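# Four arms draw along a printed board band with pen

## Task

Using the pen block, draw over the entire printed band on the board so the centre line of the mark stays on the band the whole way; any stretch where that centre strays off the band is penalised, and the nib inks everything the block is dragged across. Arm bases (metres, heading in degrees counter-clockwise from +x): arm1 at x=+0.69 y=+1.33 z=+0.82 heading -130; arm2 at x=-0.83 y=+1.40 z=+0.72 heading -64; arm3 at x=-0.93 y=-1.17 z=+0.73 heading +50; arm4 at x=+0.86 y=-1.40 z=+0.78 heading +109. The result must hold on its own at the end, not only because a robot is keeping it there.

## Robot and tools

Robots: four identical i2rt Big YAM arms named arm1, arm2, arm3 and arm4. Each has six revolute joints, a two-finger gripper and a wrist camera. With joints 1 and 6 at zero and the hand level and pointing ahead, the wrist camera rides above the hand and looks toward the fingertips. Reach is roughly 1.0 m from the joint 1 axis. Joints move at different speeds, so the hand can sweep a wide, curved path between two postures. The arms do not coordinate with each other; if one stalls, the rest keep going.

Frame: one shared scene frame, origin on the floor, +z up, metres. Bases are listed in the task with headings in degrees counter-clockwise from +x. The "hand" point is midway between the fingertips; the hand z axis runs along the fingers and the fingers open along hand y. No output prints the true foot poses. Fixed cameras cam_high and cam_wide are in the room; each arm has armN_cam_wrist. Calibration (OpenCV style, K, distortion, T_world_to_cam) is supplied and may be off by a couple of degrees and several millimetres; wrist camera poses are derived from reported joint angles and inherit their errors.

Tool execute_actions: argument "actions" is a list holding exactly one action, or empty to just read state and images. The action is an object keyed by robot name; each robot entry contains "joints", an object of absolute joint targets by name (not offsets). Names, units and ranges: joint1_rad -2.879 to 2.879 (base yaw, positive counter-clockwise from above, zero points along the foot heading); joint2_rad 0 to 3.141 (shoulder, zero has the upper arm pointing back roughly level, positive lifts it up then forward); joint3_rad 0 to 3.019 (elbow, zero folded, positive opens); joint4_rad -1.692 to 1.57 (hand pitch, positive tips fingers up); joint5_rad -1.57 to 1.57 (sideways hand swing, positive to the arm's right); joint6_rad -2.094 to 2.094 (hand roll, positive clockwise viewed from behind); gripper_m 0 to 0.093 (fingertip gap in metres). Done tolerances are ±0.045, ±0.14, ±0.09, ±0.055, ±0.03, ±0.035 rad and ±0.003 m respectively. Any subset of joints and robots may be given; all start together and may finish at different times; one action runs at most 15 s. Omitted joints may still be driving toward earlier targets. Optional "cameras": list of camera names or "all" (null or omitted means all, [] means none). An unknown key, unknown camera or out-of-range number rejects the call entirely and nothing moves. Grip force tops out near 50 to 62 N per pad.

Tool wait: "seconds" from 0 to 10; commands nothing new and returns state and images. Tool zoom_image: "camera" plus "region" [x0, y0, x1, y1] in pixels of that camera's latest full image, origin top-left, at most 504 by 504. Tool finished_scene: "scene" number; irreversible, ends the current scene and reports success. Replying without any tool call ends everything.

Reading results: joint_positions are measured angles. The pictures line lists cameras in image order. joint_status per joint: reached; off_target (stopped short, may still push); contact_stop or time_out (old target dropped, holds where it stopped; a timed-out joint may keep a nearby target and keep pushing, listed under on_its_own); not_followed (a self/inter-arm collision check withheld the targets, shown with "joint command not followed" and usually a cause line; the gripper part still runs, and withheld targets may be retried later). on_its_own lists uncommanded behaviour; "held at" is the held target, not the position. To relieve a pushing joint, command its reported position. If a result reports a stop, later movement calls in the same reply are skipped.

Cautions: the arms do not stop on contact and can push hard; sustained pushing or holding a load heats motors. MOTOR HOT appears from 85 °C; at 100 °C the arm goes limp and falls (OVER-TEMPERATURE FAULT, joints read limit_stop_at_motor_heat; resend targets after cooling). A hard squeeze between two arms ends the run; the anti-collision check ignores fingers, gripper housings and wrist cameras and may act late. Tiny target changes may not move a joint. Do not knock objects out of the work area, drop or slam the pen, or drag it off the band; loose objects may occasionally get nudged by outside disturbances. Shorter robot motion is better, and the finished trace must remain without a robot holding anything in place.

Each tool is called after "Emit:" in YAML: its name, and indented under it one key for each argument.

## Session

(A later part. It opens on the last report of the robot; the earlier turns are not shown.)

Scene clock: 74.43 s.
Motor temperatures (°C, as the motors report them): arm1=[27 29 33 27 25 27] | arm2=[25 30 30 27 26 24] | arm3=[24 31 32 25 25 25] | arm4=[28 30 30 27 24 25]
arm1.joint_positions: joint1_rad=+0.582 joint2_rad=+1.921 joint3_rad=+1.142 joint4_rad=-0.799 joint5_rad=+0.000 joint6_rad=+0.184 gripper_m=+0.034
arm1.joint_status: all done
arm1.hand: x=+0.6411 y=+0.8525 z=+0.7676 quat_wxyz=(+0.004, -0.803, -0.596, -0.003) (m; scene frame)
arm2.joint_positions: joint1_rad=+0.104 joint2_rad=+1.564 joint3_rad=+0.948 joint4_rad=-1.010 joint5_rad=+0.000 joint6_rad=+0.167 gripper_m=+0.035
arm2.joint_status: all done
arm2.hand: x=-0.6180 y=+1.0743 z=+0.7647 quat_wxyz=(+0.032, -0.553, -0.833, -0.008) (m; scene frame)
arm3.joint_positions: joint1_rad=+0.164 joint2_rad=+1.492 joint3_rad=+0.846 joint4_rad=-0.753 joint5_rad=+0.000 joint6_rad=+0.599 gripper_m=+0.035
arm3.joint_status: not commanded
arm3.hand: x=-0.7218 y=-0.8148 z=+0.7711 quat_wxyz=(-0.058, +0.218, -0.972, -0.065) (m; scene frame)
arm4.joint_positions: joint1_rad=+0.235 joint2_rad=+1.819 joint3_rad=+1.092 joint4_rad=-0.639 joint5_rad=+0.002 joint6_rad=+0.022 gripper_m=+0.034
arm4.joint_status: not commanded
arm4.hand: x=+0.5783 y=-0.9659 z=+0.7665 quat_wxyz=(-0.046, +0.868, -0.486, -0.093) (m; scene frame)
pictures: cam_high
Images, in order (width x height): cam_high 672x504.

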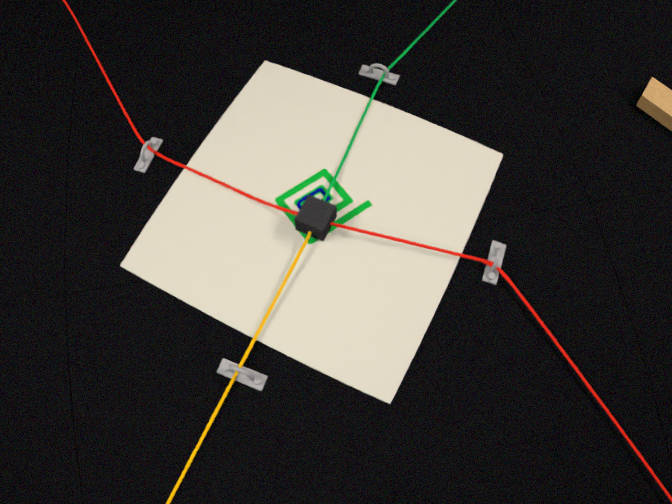

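Emit:
execute_actions:
  actions:
    - {"arm3":{"joints":{"joint4_rad":-0.79}},"arm1":{"joints":{"joint4_rad":-0.40}},"arm4":{"joints":{"joint4_rad":-0.60}}}
  cameras: []

Emit:
execute_actions:
  actions:
    - {"arm3":{"joints":{"joint4_rad":-0.825}}}
  cameras: ["cam_high"]

Emit:
zoom_image:
  camera: "cam_high"
  region: [245,130,405,290]

Scene clock: 76.90 s.
Motor temperatures (°C, as the motors report them): arm1=[27 29 33 27 25 27] | arm2=[25 30 30 27 26 24] | arm3=[24 31 32 25 25 25] | arm4=[28 30 30 27 24 25]
arm1.joint_positions: joint1_rad=+0.582 joint2_rad=+1.921 joint3_rad=+1.142 joint4_rad=-0.415 joint5_rad=+0.000 joint6_rad=+0.184 gripper_m=+0.034
arm1.joint_status: all done
arm1.hand: x=+0.6310 y=+0.7608 z=+0.7844 quat_wxyz=(-0.136, -0.789, -0.586, +0.126) (m; scene frame)
arm2.joint_positions: joint1_rad=+0.104 joint2_rad=+1.564 joint3_rad=+0.948 joint4_rad=-1.010 joint5_rad=+0.000 joint6_rad=+0.167 gripper_m=+0.035
arm2.joint_status: not commanded
arm2.hand: x=-0.6180 y=+1.0743 z=+0.7647 quat_wxyz=(+0.032, -0.553, -0.833, -0.008) (m; scene frame)
arm3.joint_positions: joint1_rad=+0.164 joint2_rad=+1.492 joint3_rad=+0.846 joint4_rad=-0.779 joint5_rad=+0.000 joint6_rad=+0.599 gripper_m=+0.035
arm3.joint_status: all done
arm3.hand: x=-0.7249 y=-0.8201 z=+0.7701 quat_wxyz=(-0.050, +0.219, -0.973, -0.056) (m; scene frame)
arm4.joint_positions: joint1_rad=+0.235 joint2_rad=+1.819 joint3_rad=+1.092 joint4_rad=-0.618 joint5_rad=+0.002 joint6_rad=+0.022 gripper_m=+0.034
arm4.joint_status: all done
arm4.hand: x=+0.5756 y=-0.9618 z=+0.7676 quat_wxyz=(-0.050, +0.867, -0.486, -0.102) (m; scene frame)
pictures: none
No camera images: the call's "cameras" was empty. Leave "cameras" out to get every camera's image.

Scene clock: 77.57 s.
Motor temperatures (°C, as the motors report them): arm1=[27 29 33 27 25 27] | arm2=[25 30 30 27 26 24] | arm3=[24 31 32 25 25 25] | arm4=[28 30 30 27 24 25]
arm1.joint_positions: joint1_rad=+0.582 joint2_rad=+1.921 joint3_rad=+1.142 joint4_rad=-0.415 joint5_rad=+0.000 joint6_rad=+0.184 gripper_m=+0.034
arm1.joint_status: not commanded
arm1.hand: x=+0.6310 y=+0.7608 z=+0.7844 quat_wxyz=(-0.136, -0.789, -0.586, +0.126) (m; scene frame)
arm2.joint_positions: joint1_rad=+0.104 joint2_rad=+1.564 joint3_rad=+0.948 joint4_rad=-1.014 joint5_rad=+0.000 joint6_rad=+0.167 gripper_m=+0.035
arm2.joint_status: not commanded
arm2.hand: x=-0.6185 y=+1.0751 z=+0.7647 quat_wxyz=(+0.033, -0.553, -0.833, -0.009) (m; scene frame)
arm3.joint_positions: joint1_rad=+0.164 joint2_rad=+1.492 joint3_rad=+0.846 joint4_rad=-0.811 joint5_rad=+0.000 joint6_rad=+0.599 gripper_m=+0.035
arm3.joint_status: all done
arm3.hand: x=-0.7289 y=-0.8268 z=+0.7690 quat_wxyz=(-0.039, +0.219, -0.974, -0.044) (m; scene frame)
arm4.joint_positions: joint1_rad=+0.235 joint2_rad=+1.819 joint3_rad=+1.092 joint4_rad=-0.618 joint5_rad=+0.002 joint6_rad=+0.022 gripper_m=+0.034
arm4.joint_status: not commanded
arm4.hand: x=+0.5756 y=-0.9618 z=+0.7676 quat_wxyz=(-0.050, +0.867, -0.486, -0.102) (m; scene frame)
pictures: cam_high
Images, in order (width x height): cam_high 672x504.

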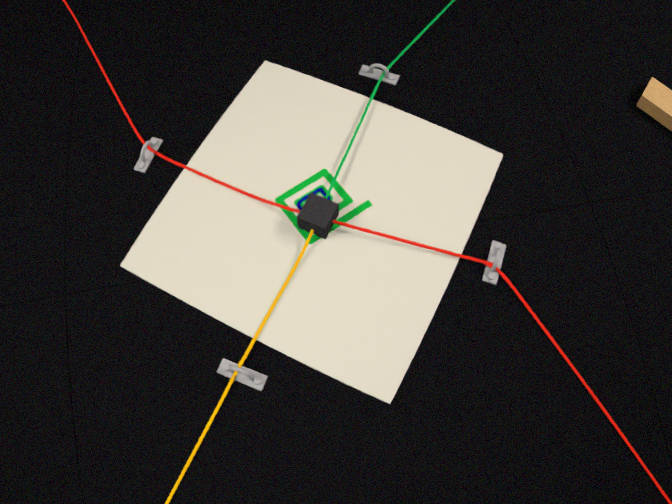

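Region (245, 130, 405, 290) of cam_high's 672x504 image, scaled by 3.150, with more detail than that image has.

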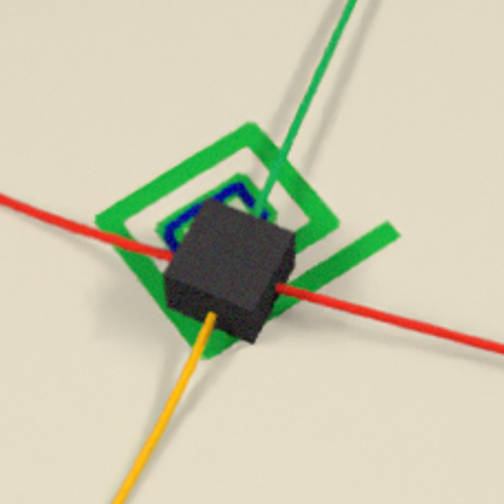

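Emit:
execute_actions:
  actions:
    - {"arm3":{"joints":{"joint4_rad":-0.881}},"arm2":{"joints":{"joint4_rad":-1.06}}}
  cameras: ["cam_high"]

Emit:
zoom_image:
  camera: "cam_high"
  region: [245,130,405,290]

Scene clock: 79.90 s.
Motor temperatures (°C, as the motors report them): arm1=[27 29 33 27 25 27] | arm2=[25 30 30 27 26 24] | arm3=[24 31 32 25 25 25] | arm4=[28 30 30 27 24 25]
arm1.joint_positions: joint1_rad=+0.582 joint2_rad=+1.921 joint3_rad=+1.142 joint4_rad=-0.415 joint5_rad=+0.000 joint6_rad=+0.184 gripper_m=+0.034
arm1.joint_status: not commanded
arm1.hand: x=+0.6310 y=+0.7608 z=+0.7844 quat_wxyz=(-0.136, -0.789, -0.586, +0.126) (m; scene frame)
arm2.joint_positions: joint1_rad=+0.104 joint2_rad=+1.564 joint3_rad=+0.948 joint4_rad=-1.043 joint5_rad=+0.000 joint6_rad=+0.167 gripper_m=+0.035
arm2.joint_status: all done
arm2.hand: x=-0.6224 y=+1.0812 z=+0.7653 quat_wxyz=(+0.047, -0.553, -0.832, -0.015) (m; scene frame)
arm3.joint_positions: joint1_rad=+0.164 joint2_rad=+1.492 joint3_rad=+0.846 joint4_rad=-0.864 joint5_rad=+0.000 joint6_rad=+0.599 gripper_m=+0.035
arm3.joint_status: all done
arm3.hand: x=-0.7354 y=-0.8380 z=+0.7679 quat_wxyz=(-0.021, +0.219, -0.975, -0.025) (m; scene frame)
arm4.joint_positions: joint1_rad=+0.235 joint2_rad=+1.819 joint3_rad=+1.092 joint4_rad=-0.618 joint5_rad=+0.002 joint6_rad=+0.022 gripper_m=+0.034
arm4.joint_status: not commanded
arm4.hand: x=+0.5756 y=-0.9618 z=+0.7676 quat_wxyz=(-0.050, +0.867, -0.486, -0.102) (m; scene frame)
pictures: cam_high
Images, in order (width x height): cam_high 672x504.

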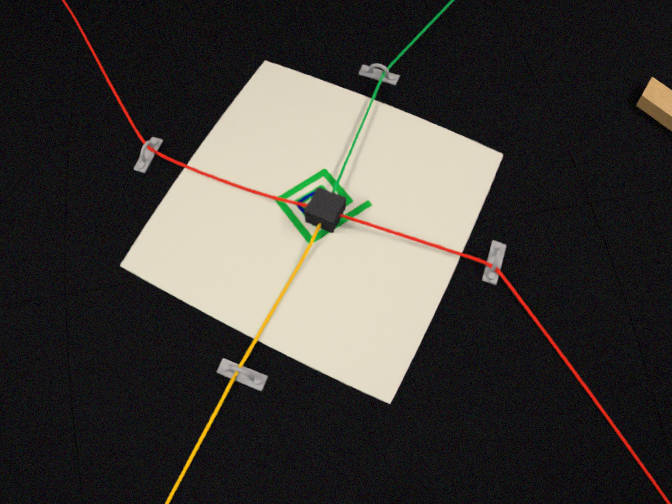

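Region (245, 130, 405, 290) of cam_high's 672x504 image, scaled by 3.150, with more detail than that image has.

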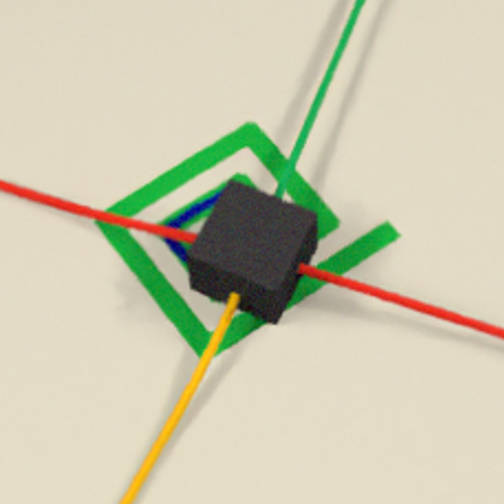

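Emit:
execute_actions:
  actions:
    - {"arm3":{"joints":{"joint4_rad":-0.948}},"arm2":{"joints":{"joint4_rad":-1.106}}}
  cameras: ["cam_high"]

Emit:
zoom_image:
  camera: "cam_high"
  region: [245,130,405,290]

Scene clock: 81.57 s.
Motor temperatures (°C, as the motors report them): arm1=[27 29 33 27 25 27] | arm2=[25 30 30 27 26 24] | arm3=[24 31 32 25 25 25] | arm4=[28 30 30 27 24 25]
arm1.joint_positions: joint1_rad=+0.582 joint2_rad=+1.921 joint3_rad=+1.142 joint4_rad=-0.415 joint5_rad=+0.000 joint6_rad=+0.184 gripper_m=+0.034
arm1.joint_status: not commanded
arm1.hand: x=+0.6310 y=+0.7608 z=+0.7844 quat_wxyz=(-0.136, -0.789, -0.586, +0.126) (m; scene frame)
arm2.joint_positions: joint1_rad=+0.104 joint2_rad=+1.564 joint3_rad=+0.948 joint4_rad=-1.087 joint5_rad=+0.000 joint6_rad=+0.167 gripper_m=+0.035
arm2.joint_status: all done
arm2.hand: x=-0.6281 y=+1.0902 z=+0.7666 quat_wxyz=(+0.067, -0.552, -0.831, -0.023) (m; scene frame)
arm3.joint_positions: joint1_rad=+0.164 joint2_rad=+1.492 joint3_rad=+0.846 joint4_rad=-0.932 joint5_rad=+0.000 joint6_rad=+0.599 gripper_m=+0.035
arm3.joint_status: all done
arm3.hand: x=-0.7438 y=-0.8524 z=+0.7674 quat_wxyz=(+0.002, +0.219, -0.976, +0.000) (m; scene frame)
arm4.joint_positions: joint1_rad=+0.235 joint2_rad=+1.819 joint3_rad=+1.092 joint4_rad=-0.618 joint5_rad=+0.002 joint6_rad=+0.022 gripper_m=+0.034
arm4.joint_status: not commanded
arm4.hand: x=+0.5756 y=-0.9618 z=+0.7676 quat_wxyz=(-0.050, +0.867, -0.486, -0.102) (m; scene frame)
pictures: cam_high
Images, in order (width x height): cam_high 672x504.

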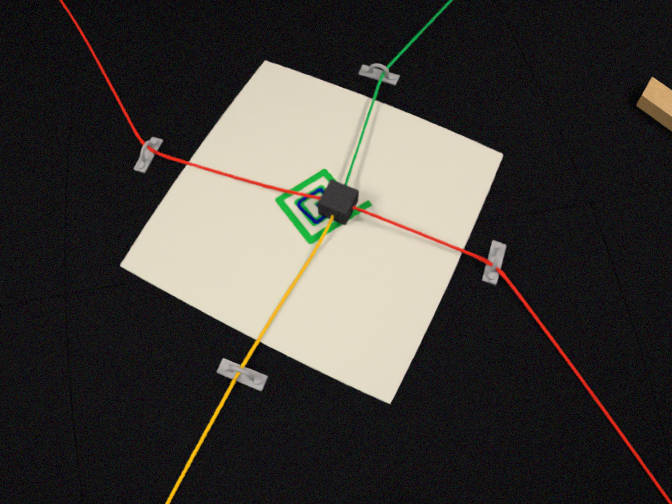

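Region (245, 130, 405, 290) of cam_high's 672x504 image, scaled by 3.150, with more detail than that image has.

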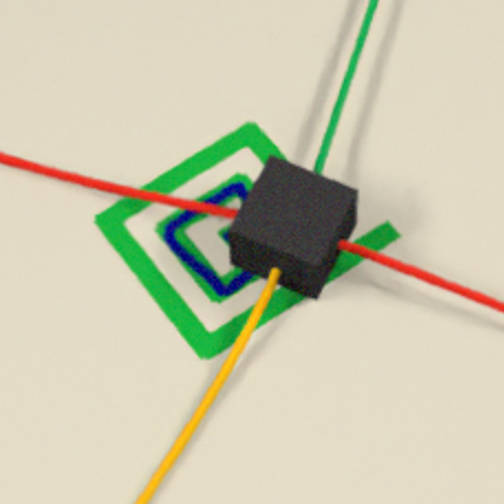

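Emit:
execute_actions:
  actions:
    - {"arm3":{"joints":{"joint4_rad":-1.004}},"arm2":{"joints":{"joint4_rad":-1.145}}}
  cameras: ["cam_high"]

Emit:
zoom_image:
  camera: "cam_high"
  region: [245,130,405,290]

Scene clock: 83.27 s.
Motor temperatures (°C, as the motors report them): arm1=[27 29 33 27 25 27] | arm2=[25 30 30 27 26 24] | arm3=[24 31 32 25 25 25] | arm4=[28 30 30 27 24 25]
arm1.joint_positions: joint1_rad=+0.582 joint2_rad=+1.921 joint3_rad=+1.142 joint4_rad=-0.415 joint5_rad=+0.000 joint6_rad=+0.184 gripper_m=+0.034
arm1.joint_status: not commanded
arm1.hand: x=+0.6310 y=+0.7608 z=+0.7844 quat_wxyz=(-0.136, -0.789, -0.586, +0.126) (m; scene frame)
arm2.joint_positions: joint1_rad=+0.104 joint2_rad=+1.564 joint3_rad=+0.948 joint4_rad=-1.125 joint5_rad=+0.000 joint6_rad=+0.167 gripper_m=+0.035
arm2.joint_status: all done
arm2.hand: x=-0.6330 y=+1.0980 z=+0.7681 quat_wxyz=(+0.084, -0.551, -0.830, -0.031) (m; scene frame)
arm3.joint_positions: joint1_rad=+0.164 joint2_rad=+1.492 joint3_rad=+0.846 joint4_rad=-0.987 joint5_rad=+0.000 joint6_rad=+0.599 gripper_m=+0.035
arm3.joint_status: all done
arm3.hand: x=-0.7506 y=-0.8640 z=+0.7678 quat_wxyz=(+0.021, +0.219, -0.975, +0.020) (m; scene frame)
arm4.joint_positions: joint1_rad=+0.235 joint2_rad=+1.819 joint3_rad=+1.092 joint4_rad=-0.618 joint5_rad=+0.002 joint6_rad=+0.022 gripper_m=+0.034
arm4.joint_status: not commanded
arm4.hand: x=+0.5756 y=-0.9618 z=+0.7676 quat_wxyz=(-0.050, +0.867, -0.486, -0.102) (m; scene frame)
pictures: cam_high
Images, in order (width x height): cam_high 672x504.

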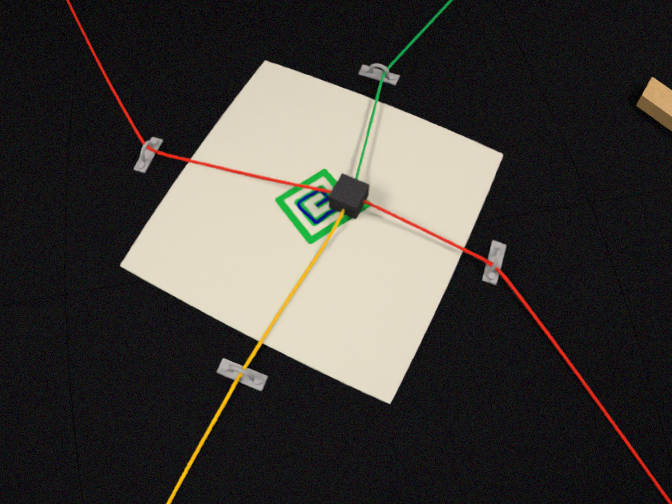

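Region (245, 130, 405, 290) of cam_high's 672x504 image, scaled by 3.150, with more detail than that image has.

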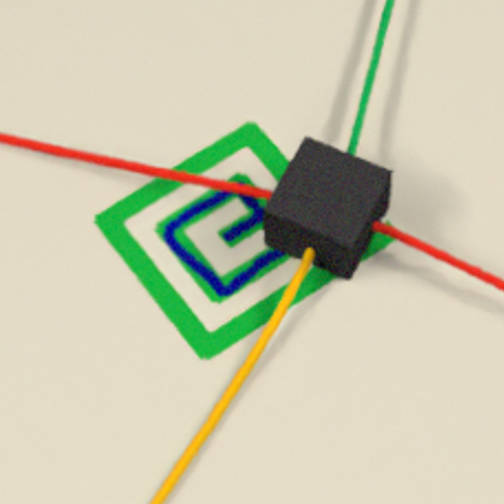

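Emit:
execute_actions:
  actions:
    - {"arm4":{"joints":{"joint4_rad":-0.65}},"arm2":{"joints":{"joint4_rad":-0.70}}}
  cameras: []

Emit:
execute_actions:
  actions:
    - {"arm4":{"joints":{"joint4_rad":-0.68}},"arm3":{"joints":{"joint4_rad":-1.01}}}
  cameras: ["cam_high"]

Emit:
zoom_image:
  camera: "cam_high"
  region: [245,130,405,290]

Scene clock: 85.70 s.
Motor temperatures (°C, as the motors report them): arm1=[27 29 33 27 25 27] | arm2=[25 30 30 27 26 24] | arm3=[24 31 32 25 25 25] | arm4=[28 30 30 27 24 25]
arm1.joint_positions: joint1_rad=+0.582 joint2_rad=+1.921 joint3_rad=+1.142 joint4_rad=-0.415 joint5_rad=+0.000 joint6_rad=+0.184 gripper_m=+0.034
arm1.joint_status: not commanded
arm1.hand: x=+0.6310 y=+0.7608 z=+0.7844 quat_wxyz=(-0.136, -0.789, -0.586, +0.126) (m; scene frame)
arm2.joint_positions: joint1_rad=+0.104 joint2_rad=+1.564 joint3_rad=+0.948 joint4_rad=-0.721 joint5_rad=+0.000 joint6_rad=+0.167 gripper_m=+0.035
arm2.joint_status: all done
arm2.hand: x=-0.5801 y=+1.0147 z=+0.7703 quat_wxyz=(-0.100, -0.549, -0.828, +0.051) (m; scene frame)
arm3.joint_positions: joint1_rad=+0.164 joint2_rad=+1.492 joint3_rad=+0.846 joint4_rad=-0.987 joint5_rad=+0.000 joint6_rad=+0.599 gripper_m=+0.035
arm3.joint_status: not commanded
arm3.hand: x=-0.7506 y=-0.8640 z=+0.7678 quat_wxyz=(+0.021, +0.219, -0.975, +0.020) (m; scene frame)
arm4.joint_positions: joint1_rad=+0.235 joint2_rad=+1.819 joint3_rad=+1.092 joint4_rad=-0.634 joint5_rad=+0.002 joint6_rad=+0.022 gripper_m=+0.034
arm4.joint_status: all done
arm4.hand: x=+0.5777 y=-0.9650 z=+0.7667 quat_wxyz=(-0.047, +0.868, -0.486, -0.095) (m; scene frame)
pictures: none
No camera images: the call's "cameras" was empty. Leave "cameras" out to get every camera's image.

Scene clock: 86.30 s.
Motor temperatures (°C, as the motors report them): arm1=[27 29 33 27 25 27] | arm2=[25 30 30 27 26 24] | arm3=[24 31 32 25 25 25] | arm4=[28 30 30 27 24 25]
arm1.joint_positions: joint1_rad=+0.582 joint2_rad=+1.921 joint3_rad=+1.142 joint4_rad=-0.415 joint5_rad=+0.000 joint6_rad=+0.184 gripper_m=+0.034
arm1.joint_status: not commanded
arm1.hand: x=+0.6310 y=+0.7608 z=+0.7844 quat_wxyz=(-0.136, -0.789, -0.586, +0.126) (m; scene frame)
arm2.joint_positions: joint1_rad=+0.104 joint2_rad=+1.564 joint3_rad=+0.948 joint4_rad=-0.721 joint5_rad=+0.000 joint6_rad=+0.167 gripper_m=+0.035
arm2.joint_status: not commanded
arm2.hand: x=-0.5801 y=+1.0147 z=+0.7703 quat_wxyz=(-0.100, -0.549, -0.828, +0.051) (m; scene frame)
arm3.joint_positions: joint1_rad=+0.164 joint2_rad=+1.492 joint3_rad=+0.846 joint4_rad=-0.995 joint5_rad=+0.000 joint6_rad=+0.599 gripper_m=+0.035
arm3.joint_status: all done
arm3.hand: x=-0.7517 y=-0.8659 z=+0.7680 quat_wxyz=(+0.024, +0.219, -0.975, +0.023) (m; scene frame)
arm4.joint_positions: joint1_rad=+0.235 joint2_rad=+1.819 joint3_rad=+1.092 joint4_rad=-0.661 joint5_rad=+0.002 joint6_rad=+0.023 gripper_m=+0.034
arm4.joint_status: all done
arm4.hand: x=+0.5811 y=-0.9704 z=+0.7654 quat_wxyz=(-0.040, +0.869, -0.487, -0.083) (m; scene frame)
pictures: cam_high
Images, in order (width x height): cam_high 672x504.

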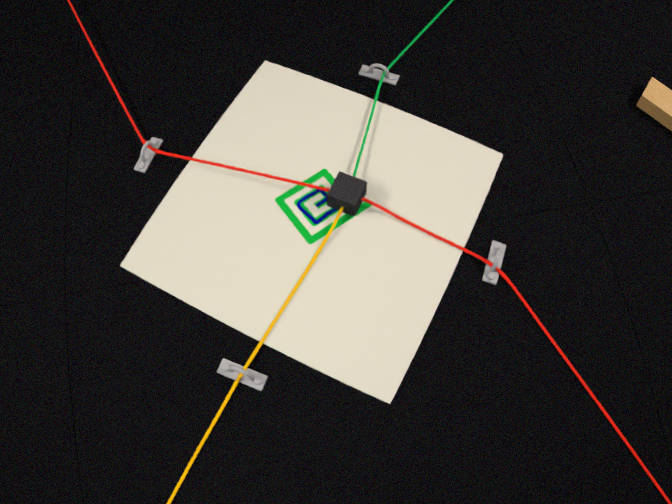

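Region (245, 130, 405, 290) of cam_high's 672x504 image, scaled by 3.150, with more detail than that image has.

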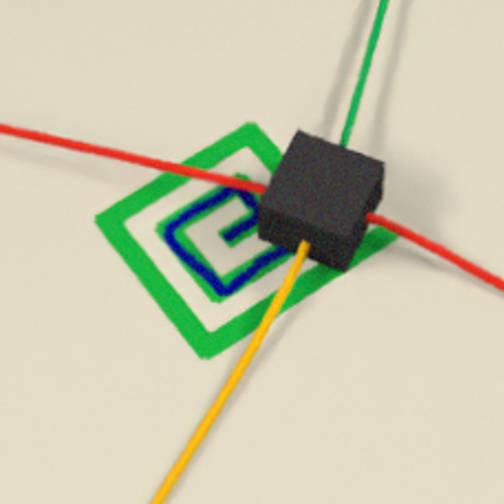

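Emit:
execute_actions:
  actions:
    - {"arm4":{"joints":{"joint4_rad":-0.741}},"arm3":{"joints":{"joint4_rad":-1.057}}}
  cameras: ["cam_high"]

Emit:
zoom_image:
  camera: "cam_high"
  region: [245,130,405,290]

Scene clock: 88.37 s.
Motor temperatures (°C, as the motors report them): arm1=[27 29 34 27 25 27] | arm2=[25 30 30 27 26 24] | arm3=[24 31 33 25 25 25] | arm4=[28 31 30 27 24 25]
arm1.joint_positions: joint1_rad=+0.582 joint2_rad=+1.921 joint3_rad=+1.142 joint4_rad=-0.415 joint5_rad=+0.000 joint6_rad=+0.184 gripper_m=+0.034
arm1.joint_status: not commanded
arm1.hand: x=+0.6310 y=+0.7608 z=+0.7844 quat_wxyz=(-0.136, -0.789, -0.586, +0.126) (m; scene frame)
arm2.joint_positions: joint1_rad=+0.104 joint2_rad=+1.564 joint3_rad=+0.948 joint4_rad=-0.721 joint5_rad=+0.000 joint6_rad=+0.167 gripper_m=+0.035
arm2.joint_status: not commanded
arm2.hand: x=-0.5801 y=+1.0147 z=+0.7703 quat_wxyz=(-0.100, -0.549, -0.828, +0.051) (m; scene frame)
arm3.joint_positions: joint1_rad=+0.164 joint2_rad=+1.492 joint3_rad=+0.846 joint4_rad=-1.041 joint5_rad=+0.000 joint6_rad=+0.599 gripper_m=+0.035
arm3.joint_status: all done
arm3.hand: x=-0.7574 y=-0.8756 z=+0.7690 quat_wxyz=(+0.040, +0.219, -0.974, +0.040) (m; scene frame)
arm4.joint_positions: joint1_rad=+0.235 joint2_rad=+1.819 joint3_rad=+1.092 joint4_rad=-0.722 joint5_rad=+0.002 joint6_rad=+0.023 gripper_m=+0.034
arm4.joint_status: all done
arm4.hand: x=+0.5892 y=-0.9829 z=+0.7631 quat_wxyz=(-0.026, +0.871, -0.488, -0.056) (m; scene frame)
pictures: cam_high
Images, in order (width x height): cam_high 672x504.

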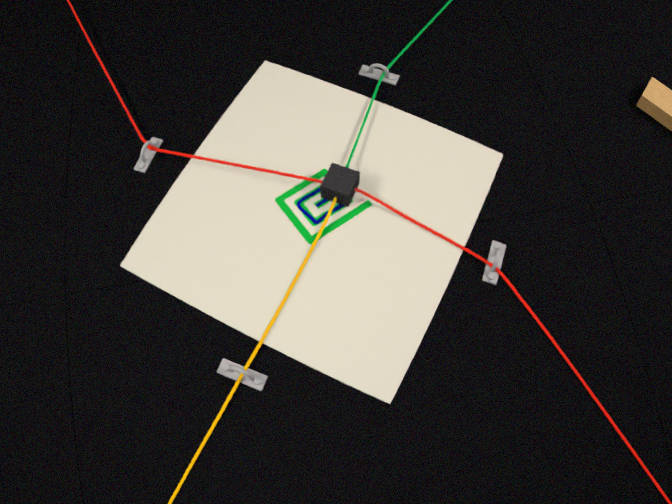

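Region (245, 130, 405, 290) of cam_high's 672x504 image, scaled by 3.150, with more detail than that image has.

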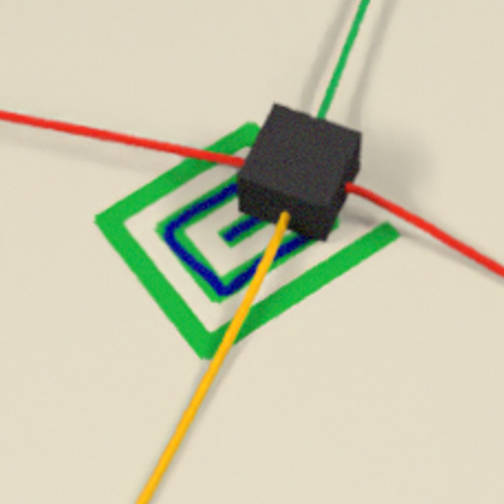

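Emit:
execute_actions:
  actions:
    - {"arm4":{"joints":{"joint4_rad":-0.805}},"arm3":{"joints":{"joint4_rad":-1.099}},"arm1":{"joints":{"joint4_rad":-0.36}}}
  cameras: ["cam_high"]

Emit:
zoom_image:
  camera: "cam_high"
  region: [245,130,405,290]

Scene clock: 90.20 s.
Motor temperatures (°C, as the motors report them): arm1=[27 29 34 27 25 27] | arm2=[25 30 30 27 26 24] | arm3=[24 31 32 25 25 25] | arm4=[28 31 30 27 24 25]
arm1.joint_positions: joint1_rad=+0.582 joint2_rad=+1.921 joint3_rad=+1.142 joint4_rad=-0.376 joint5_rad=+0.000 joint6_rad=+0.184 gripper_m=+0.034
arm1.joint_status: all done
arm1.hand: x=+0.6301 y=+0.7519 z=+0.7881 quat_wxyz=(-0.150, -0.786, -0.583, +0.139) (m; scene frame)
arm2.joint_positions: joint1_rad=+0.104 joint2_rad=+1.564 joint3_rad=+0.948 joint4_rad=-0.721 joint5_rad=+0.000 joint6_rad=+0.167 gripper_m=+0.035
arm2.joint_status: not commanded
arm2.hand: x=-0.5801 y=+1.0147 z=+0.7703 quat_wxyz=(-0.100, -0.549, -0.828, +0.051) (m; scene frame)
arm3.joint_positions: joint1_rad=+0.164 joint2_rad=+1.492 joint3_rad=+0.846 joint4_rad=-1.084 joint5_rad=+0.000 joint6_rad=+0.599 gripper_m=+0.035
arm3.joint_status: all done
arm3.hand: x=-0.7626 y=-0.8845 z=+0.7704 quat_wxyz=(+0.054, +0.219, -0.973, +0.056) (m; scene frame)
arm4.joint_positions: joint1_rad=+0.235 joint2_rad=+1.819 joint3_rad=+1.092 joint4_rad=-0.784 joint5_rad=+0.002 joint6_rad=+0.023 gripper_m=+0.034
arm4.joint_status: all done
arm4.hand: x=+0.5974 y=-0.9957 z=+0.7617 quat_wxyz=(-0.012, +0.872, -0.488, -0.029) (m; scene frame)
pictures: cam_high
Images, in order (width x height): cam_high 672x504.

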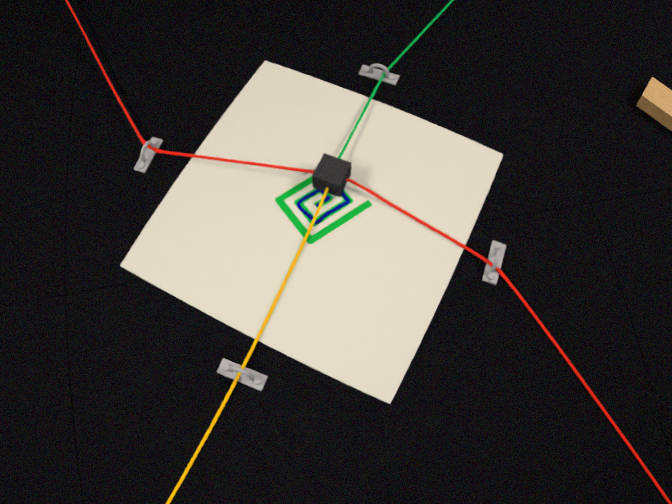

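Region (245, 130, 405, 290) of cam_high's 672x504 image, scaled by 3.150, with more detail than that image has.

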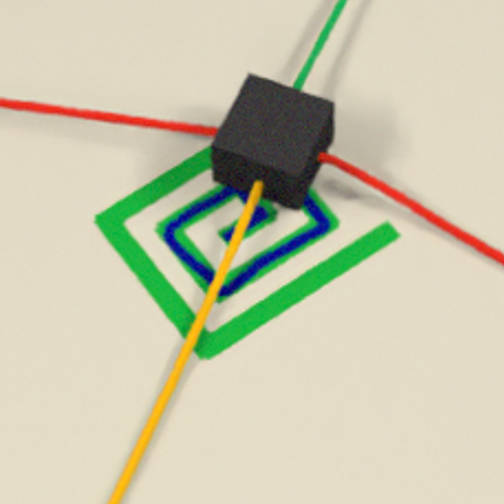

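Emit:
execute_actions:
  actions:
    - {"arm4":{"joints":{"joint4_rad":-0.857}},"arm3":{"joints":{"joint4_rad":-1.136}}}
  cameras: ["cam_high"]

Emit:
zoom_image:
  camera: "cam_high"
  region: [245,130,405,290]

Scene clock: 92.23 s.
Motor temperatures (°C, as the motors report them): arm1=[27 29 34 27 25 27] | arm2=[25 30 30 27 26 24] | arm3=[24 31 32 25 25 25] | arm4=[28 31 30 27 24 25]
arm1.joint_positions: joint1_rad=+0.582 joint2_rad=+1.921 joint3_rad=+1.142 joint4_rad=-0.376 joint5_rad=+0.000 joint6_rad=+0.184 gripper_m=+0.034
arm1.joint_status: not commanded
arm1.hand: x=+0.6301 y=+0.7519 z=+0.7881 quat_wxyz=(-0.150, -0.786, -0.583, +0.139) (m; scene frame)
arm2.joint_positions: joint1_rad=+0.104 joint2_rad=+1.564 joint3_rad=+0.948 joint4_rad=-0.721 joint5_rad=+0.000 joint6_rad=+0.167 gripper_m=+0.035
arm2.joint_status: not commanded
arm2.hand: x=-0.5801 y=+1.0147 z=+0.7703 quat_wxyz=(-0.100, -0.549, -0.828, +0.051) (m; scene frame)
arm3.joint_positions: joint1_rad=+0.164 joint2_rad=+1.492 joint3_rad=+0.846 joint4_rad=-1.119 joint5_rad=+0.000 joint6_rad=+0.599 gripper_m=+0.035
arm3.joint_status: all done
arm3.hand: x=-0.7669 y=-0.8918 z=+0.7719 quat_wxyz=(+0.066, +0.219, -0.971, +0.068) (m; scene frame)
arm4.joint_positions: joint1_rad=+0.235 joint2_rad=+1.819 joint3_rad=+1.092 joint4_rad=-0.837 joint5_rad=+0.002 joint6_rad=+0.023 gripper_m=+0.034
arm4.joint_status: all done
arm4.hand: x=+0.6044 y=-1.0065 z=+0.7613 quat_wxyz=(+0.001, +0.873, -0.488, -0.006) (m; scene frame)
pictures: cam_high
Images, in order (width x height): cam_high 672x504.

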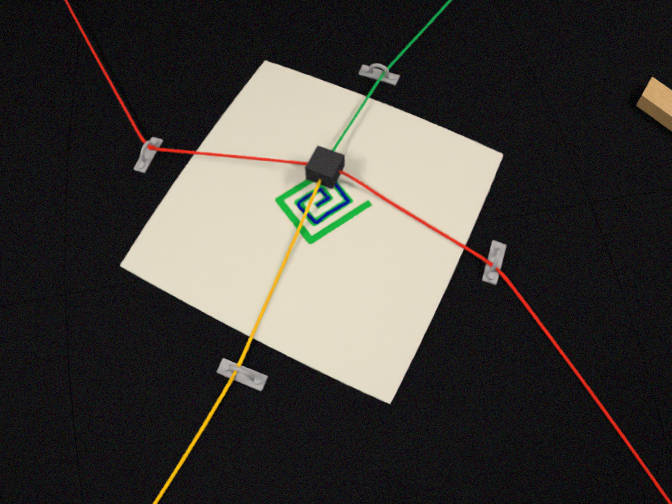

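Region (245, 130, 405, 290) of cam_high's 672x504 image, scaled by 3.150, with more detail than that image has.

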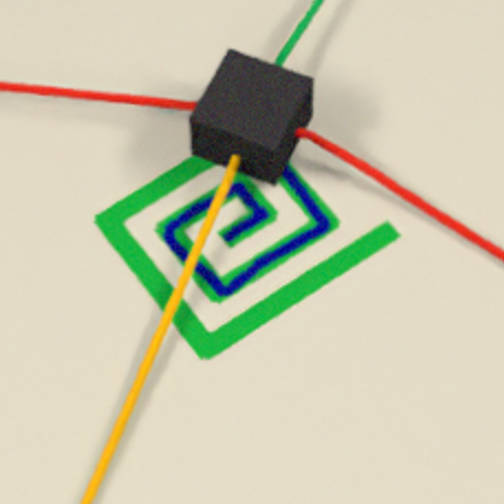

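Emit:
execute_actions:
  actions:
    - {"arm4":{"joints":{"joint4_rad":-0.865}},"arm3":{"joints":{"joint4_rad":-0.63}},"arm2":{"joints":{"joint4_rad":-0.68}}}
  cameras: []

Emit:
execute_actions:
  actions:
    - {"arm1":{"joints":{"joint4_rad":-0.425}}}
  cameras: ["cam_high"]

Emit:
zoom_image:
  camera: "cam_high"
  region: [245,130,405,290]

Scene clock: 95.03 s.
Motor temperatures (°C, as the motors report them): arm1=[27 29 34 27 25 27] | arm2=[25 30 30 27 26 24] | arm3=[24 31 33 25 25 25] | arm4=[28 31 30 27 24 25]
arm1.joint_positions: joint1_rad=+0.582 joint2_rad=+1.921 joint3_rad=+1.142 joint4_rad=-0.376 joint5_rad=+0.000 joint6_rad=+0.184 gripper_m=+0.034
arm1.joint_status: not commanded
arm1.hand: x=+0.6301 y=+0.7519 z=+0.7881 quat_wxyz=(-0.150, -0.786, -0.583, +0.139) (m; scene frame)
arm2.joint_positions: joint1_rad=+0.104 joint2_rad=+1.564 joint3_rad=+0.948 joint4_rad=-0.701 joint5_rad=+0.000 joint6_rad=+0.167 gripper_m=+0.035
arm2.joint_status: all done
arm2.hand: x=-0.5775 y=+1.0107 z=+0.7714 quat_wxyz=(-0.109, -0.548, -0.827, +0.055) (m; scene frame)
arm3.joint_positions: joint1_rad=+0.164 joint2_rad=+1.492 joint3_rad=+0.846 joint4_rad=-0.645 joint5_rad=+0.000 joint6_rad=+0.599 gripper_m=+0.035
arm3.joint_status: all done
arm3.hand: x=-0.7087 y=-0.7924 z=+0.7771 quat_wxyz=(-0.095, +0.217, -0.966, -0.104) (m; scene frame)
arm4.joint_positions: joint1_rad=+0.235 joint2_rad=+1.819 joint3_rad=+1.092 joint4_rad=-0.844 joint5_rad=+0.002 joint6_rad=+0.023 gripper_m=+0.034
arm4.joint_status: all done
arm4.hand: x=+0.6054 y=-1.0081 z=+0.7613 quat_wxyz=(+0.002, +0.873, -0.488, -0.002) (m; scene frame)
pictures: none
No camera images: the call's "cameras" was empty. Leave "cameras" out to get every camera's image.

Scene clock: 95.77 s.
Motor temperatures (°C, as the motors report them): arm1=[27 29 34 27 25 27] | arm2=[25 30 30 27 26 24] | arm3=[24 31 33 25 25 25] | arm4=[28 31 30 27 24 25]
arm1.joint_positions: joint1_rad=+0.582 joint2_rad=+1.921 joint3_rad=+1.142 joint4_rad=-0.415 joint5_rad=+0.000 joint6_rad=+0.184 gripper_m=+0.034
arm1.joint_status: all done
arm1.hand: x=+0.6310 y=+0.7609 z=+0.7843 quat_wxyz=(-0.135, -0.789, -0.586, +0.126) (m; scene frame)
arm2.joint_positions: joint1_rad=+0.104 joint2_rad=+1.564 joint3_rad=+0.948 joint4_rad=-0.701 joint5_rad=+0.000 joint6_rad=+0.167 gripper_m=+0.035
arm2.joint_status: not commanded
arm2.hand: x=-0.5775 y=+1.0107 z=+0.7714 quat_wxyz=(-0.109, -0.548, -0.827, +0.055) (m; scene frame)
arm3.joint_positions: joint1_rad=+0.164 joint2_rad=+1.492 joint3_rad=+0.846 joint4_rad=-0.645 joint5_rad=+0.000 joint6_rad=+0.599 gripper_m=+0.035
arm3.joint_status: not commanded
arm3.hand: x=-0.7087 y=-0.7924 z=+0.7771 quat_wxyz=(-0.095, +0.217, -0.966, -0.104) (m; scene frame)
arm4.joint_positions: joint1_rad=+0.235 joint2_rad=+1.819 joint3_rad=+1.092 joint4_rad=-0.847 joint5_rad=+0.002 joint6_rad=+0.023 gripper_m=+0.034
arm4.joint_status: not commanded
arm4.hand: x=+0.6059 y=-1.0087 z=+0.7613 quat_wxyz=(+0.003, +0.873, -0.488, -0.001) (m; scene frame)
pictures: cam_high
Images, in order (width x height): cam_high 672x504.

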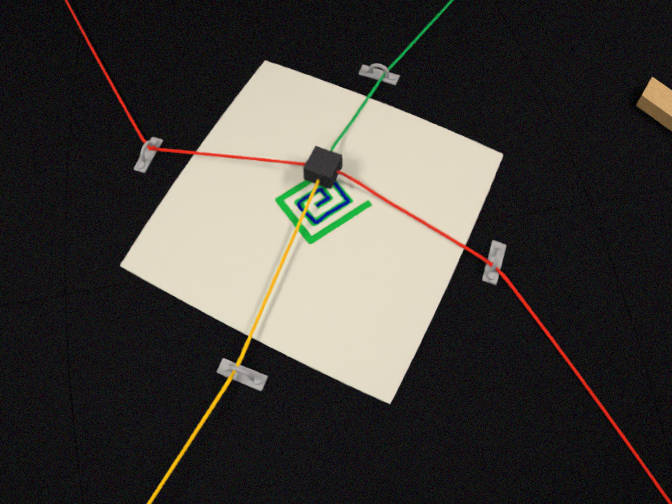

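Region (245, 130, 405, 290) of cam_high's 672x504 image, scaled by 3.150, with more detail than that image has.

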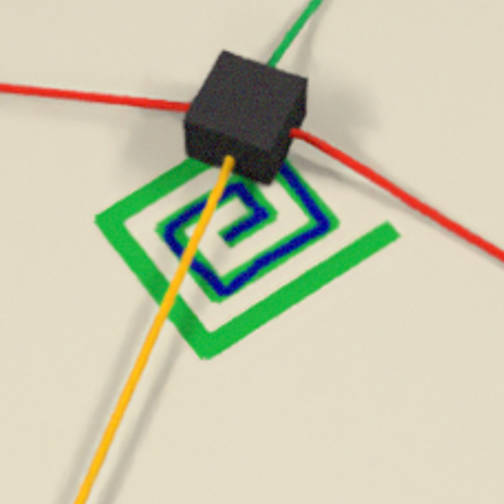

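Emit:
execute_actions:
  actions:
    - {"arm1":{"joints":{"joint4_rad":-0.497}},"arm4":{"joints":{"joint4_rad":-0.904}}}
  cameras: ["cam_high"]

Emit:
zoom_image:
  camera: "cam_high"
  region: [245,130,405,290]

Scene clock: 97.77 s.
Motor temperatures (°C, as the motors report them): arm1=[27 29 34 27 25 27] | arm2=[25 30 30 27 26 24] | arm3=[24 31 33 25 25 25] | arm4=[28 31 30 27 24 25]
arm1.joint_positions: joint1_rad=+0.582 joint2_rad=+1.921 joint3_rad=+1.142 joint4_rad=-0.485 joint5_rad=+0.000 joint6_rad=+0.184 gripper_m=+0.034
arm1.joint_status: all done
arm1.hand: x=+0.6328 y=+0.7769 z=+0.7787 quat_wxyz=(-0.110, -0.794, -0.589, +0.103) (m; scene frame)
arm2.joint_positions: joint1_rad=+0.104 joint2_rad=+1.564 joint3_rad=+0.948 joint4_rad=-0.701 joint5_rad=+0.000 joint6_rad=+0.167 gripper_m=+0.035
arm2.joint_status: not commanded
arm2.hand: x=-0.5775 y=+1.0107 z=+0.7714 quat_wxyz=(-0.109, -0.548, -0.827, +0.055) (m; scene frame)
arm3.joint_positions: joint1_rad=+0.164 joint2_rad=+1.492 joint3_rad=+0.846 joint4_rad=-0.645 joint5_rad=+0.000 joint6_rad=+0.599 gripper_m=+0.035
arm3.joint_status: not commanded
arm3.hand: x=-0.7087 y=-0.7924 z=+0.7771 quat_wxyz=(-0.095, +0.217, -0.966, -0.104) (m; scene frame)
arm4.joint_positions: joint1_rad=+0.235 joint2_rad=+1.819 joint3_rad=+1.092 joint4_rad=-0.886 joint5_rad=+0.002 joint6_rad=+0.023 gripper_m=+0.034
arm4.joint_status: all done
arm4.hand: x=+0.6110 y=-1.0167 z=+0.7615 quat_wxyz=(+0.012, +0.872, -0.488, +0.016) (m; scene frame)
pictures: cam_high
Images, in order (width x height): cam_high 672x504.

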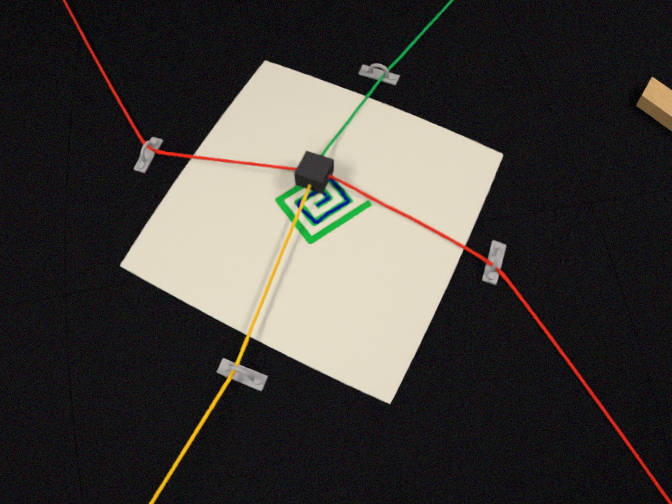

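Region (245, 130, 405, 290) of cam_high's 672x504 image, scaled by 3.150, with more detail than that image has.

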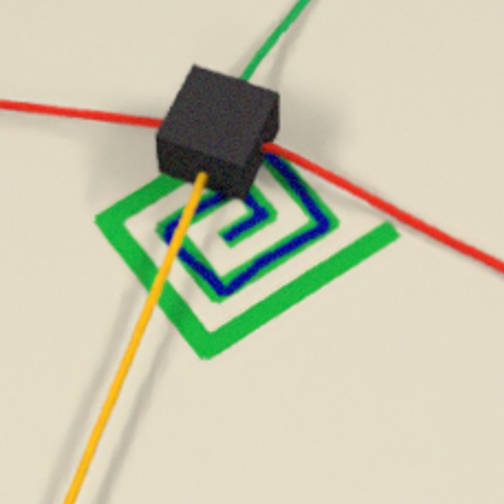

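Emit:
execute_actions:
  actions:
    - {"arm1":{"joints":{"joint4_rad":-0.571}},"arm4":{"joints":{"joint4_rad":-0.943}}}
  cameras: ["cam_high"]

Emit:
zoom_image:
  camera: "cam_high"
  region: [245,130,405,290]

Scene clock: 102.53 s.
Motor temperatures (°C, as the motors report them): arm1=[27 29 34 27 25 27] | arm2=[25 30 31 27 26 24] | arm3=[24 31 33 25 25 25] | arm4=[28 31 30 27 24 25]
arm1.joint_positions: joint1_rad=+0.582 joint2_rad=+1.921 joint3_rad=+1.142 joint4_rad=-0.558 joint5_rad=+0.000 joint6_rad=+0.184 gripper_m=+0.034
arm1.joint_status: all done
arm1.hand: x=+0.6347 y=+0.7941 z=+0.7740 quat_wxyz=(-0.084, -0.798, -0.592, +0.078) (m; scene frame)
arm2.joint_positions: joint1_rad=+0.104 joint2_rad=+1.564 joint3_rad=+0.948 joint4_rad=-0.701 joint5_rad=+0.000 joint6_rad=+0.167 gripper_m=+0.035
arm2.joint_status: not commanded
arm2.hand: x=-0.5775 y=+1.0107 z=+0.7714 quat_wxyz=(-0.109, -0.548, -0.827, +0.055) (m; scene frame)
arm3.joint_positions: joint1_rad=+0.164 joint2_rad=+1.492 joint3_rad=+0.846 joint4_rad=-0.645 joint5_rad=+0.000 joint6_rad=+0.599 gripper_m=+0.035
arm3.joint_status: not commanded
arm3.hand: x=-0.7087 y=-0.7924 z=+0.7771 quat_wxyz=(-0.095, +0.217, -0.966, -0.104) (m; scene frame)
arm4.joint_positions: joint1_rad=+0.235 joint2_rad=+1.819 joint3_rad=+1.092 joint4_rad=-0.926 joint5_rad=+0.002 joint6_rad=+0.023 gripper_m=+0.034
arm4.joint_status: all done
arm4.hand: x=+0.6163 y=-1.0249 z=+0.7621 quat_wxyz=(+0.022, +0.872, -0.488, +0.034) (m; scene frame)
pictures: cam_high
Images, in order (width x height): cam_high 672x504.

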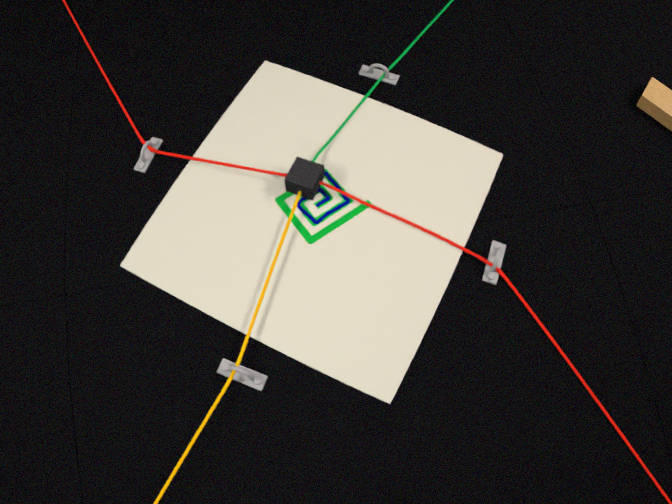

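Region (245, 130, 405, 290) of cam_high's 672x504 image, scaled by 3.150, with more detail than that image has.

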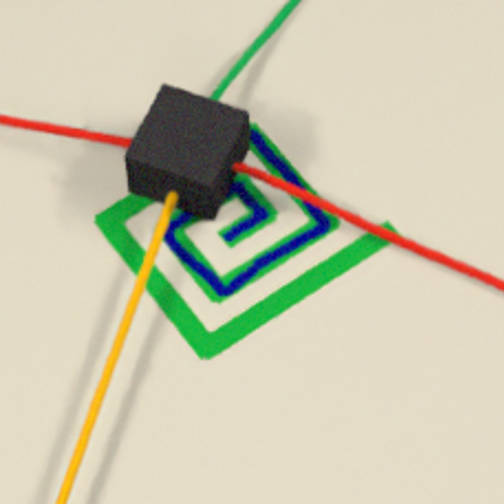

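Emit:
execute_actions:
  actions:
    - {"arm1":{"joints":{"joint4_rad":-0.646}},"arm4":{"joints":{"joint4_rad":-0.982}}}
  cameras: ["cam_high"]

Emit:
zoom_image:
  camera: "cam_high"
  region: [245,130,405,290]

Scene clock: 105.23 s.
Motor temperatures (°C, as the motors report them): arm1=[27 29 34 27 25 27] | arm2=[25 30 31 27 26 24] | arm3=[24 31 33 26 25 25] | arm4=[28 31 30 27 24 25]
arm1.joint_positions: joint1_rad=+0.582 joint2_rad=+1.921 joint3_rad=+1.142 joint4_rad=-0.631 joint5_rad=+0.000 joint6_rad=+0.185 gripper_m=+0.034
arm1.joint_status: all done
arm1.hand: x=+0.6365 y=+0.8118 z=+0.7705 quat_wxyz=(-0.057, -0.801, -0.594, +0.054) (m; scene frame)
arm2.joint_positions: joint1_rad=+0.104 joint2_rad=+1.564 joint3_rad=+0.948 joint4_rad=-0.701 joint5_rad=+0.000 joint6_rad=+0.167 gripper_m=+0.035
arm2.joint_status: not commanded
arm2.hand: x=-0.5775 y=+1.0107 z=+0.7714 quat_wxyz=(-0.109, -0.548, -0.827, +0.055) (m; scene frame)
arm3.joint_positions: joint1_rad=+0.164 joint2_rad=+1.492 joint3_rad=+0.846 joint4_rad=-0.645 joint5_rad=+0.000 joint6_rad=+0.599 gripper_m=+0.035
arm3.joint_status: not commanded
arm3.hand: x=-0.7087 y=-0.7924 z=+0.7771 quat_wxyz=(-0.095, +0.217, -0.966, -0.104) (m; scene frame)
arm4.joint_positions: joint1_rad=+0.235 joint2_rad=+1.819 joint3_rad=+1.092 joint4_rad=-0.965 joint5_rad=+0.002 joint6_rad=+0.023 gripper_m=+0.034
arm4.joint_status: all done
arm4.hand: x=+0.6215 y=-1.0329 z=+0.7630 quat_wxyz=(+0.031, +0.871, -0.487, +0.051) (m; scene frame)
pictures: cam_high
Images, in order (width x height): cam_high 672x504.

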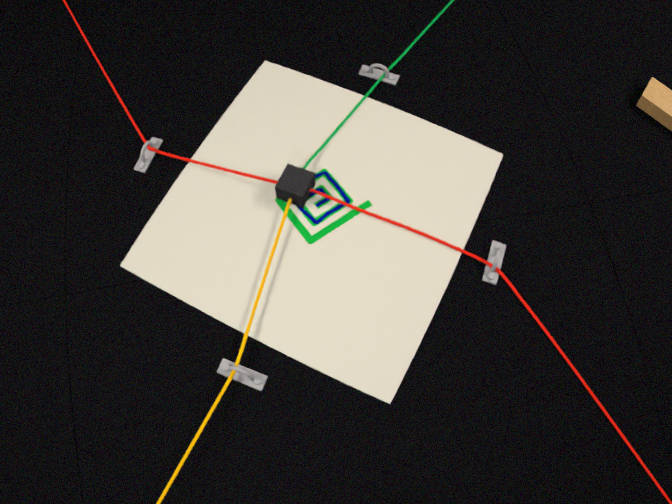

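Region (245, 130, 405, 290) of cam_high's 672x504 image, scaled by 3.150, with more detail than that image has.

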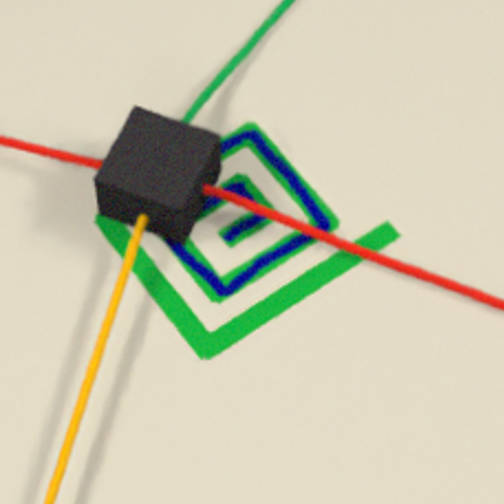

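Emit:
execute_actions:
  actions:
    - {"arm1":{"joints":{"joint4_rad":-0.695}},"arm4":{"joints":{"joint4_rad":-1.024}}}
  cameras: ["cam_high"]

Emit:
zoom_image:
  camera: "cam_high"
  region: [245,130,405,290]

Scene clock: 107.13 s.
Motor temperatures (°C, as the motors report them): arm1=[27 29 34 27 25 27] | arm2=[25 30 31 27 26 24] | arm3=[24 31 33 26 25 25] | arm4=[28 31 30 27 24 25]
arm1.joint_positions: joint1_rad=+0.582 joint2_rad=+1.921 joint3_rad=+1.142 joint4_rad=-0.682 joint5_rad=+0.000 joint6_rad=+0.185 gripper_m=+0.034
arm1.joint_status: all done
arm1.hand: x=+0.6379 y=+0.8241 z=+0.7689 quat_wxyz=(-0.038, -0.802, -0.595, +0.036) (m; scene frame)
arm2.joint_positions: joint1_rad=+0.104 joint2_rad=+1.564 joint3_rad=+0.948 joint4_rad=-0.701 joint5_rad=+0.000 joint6_rad=+0.167 gripper_m=+0.035
arm2.joint_status: not commanded
arm2.hand: x=-0.5775 y=+1.0107 z=+0.7714 quat_wxyz=(-0.109, -0.548, -0.827, +0.055) (m; scene frame)
arm3.joint_positions: joint1_rad=+0.164 joint2_rad=+1.492 joint3_rad=+0.846 joint4_rad=-0.645 joint5_rad=+0.000 joint6_rad=+0.599 gripper_m=+0.035
arm3.joint_status: not commanded
arm3.hand: x=-0.7087 y=-0.7924 z=+0.7771 quat_wxyz=(-0.095, +0.217, -0.966, -0.104) (m; scene frame)
arm4.joint_positions: joint1_rad=+0.235 joint2_rad=+1.819 joint3_rad=+1.092 joint4_rad=-1.003 joint5_rad=+0.002 joint6_rad=+0.023 gripper_m=+0.034
arm4.joint_status: all done
arm4.hand: x=+0.6265 y=-1.0407 z=+0.7643 quat_wxyz=(+0.039, +0.870, -0.487, +0.067) (m; scene frame)
pictures: cam_high
Images, in order (width x height): cam_high 672x504.

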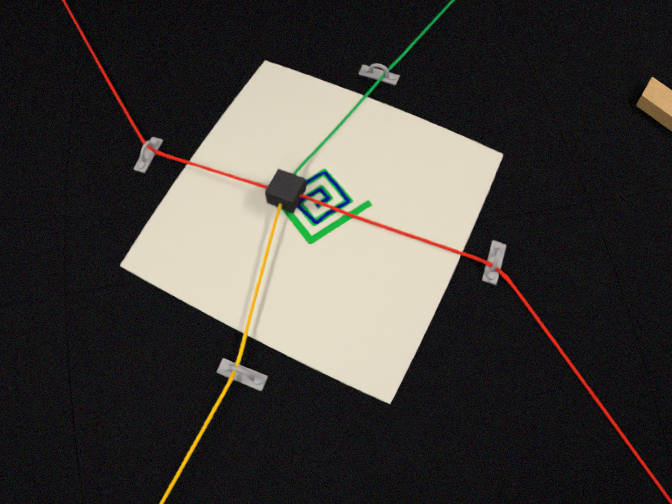

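Region (245, 130, 405, 290) of cam_high's 672x504 image, scaled by 3.150, with more detail than that image has.

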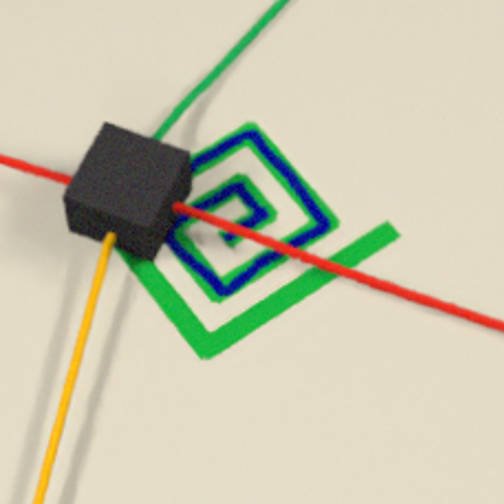

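Emit:
execute_actions:
  actions:
    - {"arm1":{"joints":{"joint4_rad":-0.735}},"arm4":{"joints":{"joint4_rad":-1.055}}}
  cameras: ["cam_high"]

Emit:
zoom_image:
  camera: "cam_high"
  region: [245,130,405,290]

Scene clock: 109.40 s.
Motor temperatures (°C, as the motors report them): arm1=[27 29 34 27 25 27] | arm2=[25 30 31 27 26 24] | arm3=[24 31 33 26 25 25] | arm4=[28 31 30 27 24 25]
arm1.joint_positions: joint1_rad=+0.582 joint2_rad=+1.921 joint3_rad=+1.142 joint4_rad=-0.721 joint5_rad=+0.000 joint6_rad=+0.185 gripper_m=+0.034
arm1.joint_status: all done
arm1.hand: x=+0.6389 y=+0.8336 z=+0.7681 quat_wxyz=(-0.024, -0.803, -0.596, +0.023) (m; scene frame)
arm2.joint_positions: joint1_rad=+0.104 joint2_rad=+1.564 joint3_rad=+0.948 joint4_rad=-0.701 joint5_rad=+0.000 joint6_rad=+0.167 gripper_m=+0.035
arm2.joint_status: not commanded
arm2.hand: x=-0.5775 y=+1.0107 z=+0.7714 quat_wxyz=(-0.109, -0.548, -0.827, +0.055) (m; scene frame)
arm3.joint_positions: joint1_rad=+0.164 joint2_rad=+1.492 joint3_rad=+0.846 joint4_rad=-0.645 joint5_rad=+0.000 joint6_rad=+0.599 gripper_m=+0.035
arm3.joint_status: not commanded
arm3.hand: x=-0.7087 y=-0.7924 z=+0.7771 quat_wxyz=(-0.095, +0.217, -0.966, -0.104) (m; scene frame)
arm4.joint_positions: joint1_rad=+0.235 joint2_rad=+1.819 joint3_rad=+1.092 joint4_rad=-1.033 joint5_rad=+0.002 joint6_rad=+0.023 gripper_m=+0.034
arm4.joint_status: all done
arm4.hand: x=+0.6305 y=-1.0469 z=+0.7656 quat_wxyz=(+0.047, +0.869, -0.486, +0.081) (m; scene frame)
pictures: cam_high
Images, in order (width x height): cam_high 672x504.

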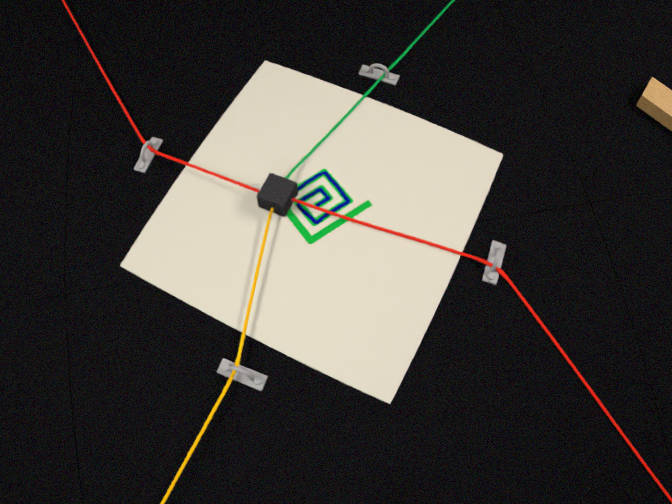

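Region (245, 130, 405, 290) of cam_high's 672x504 image, scaled by 3.150, with more detail than that image has.

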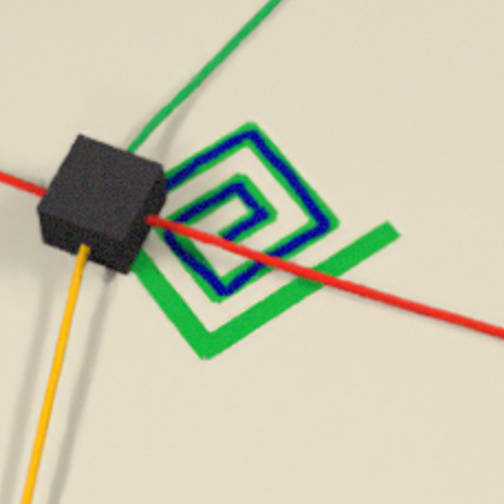

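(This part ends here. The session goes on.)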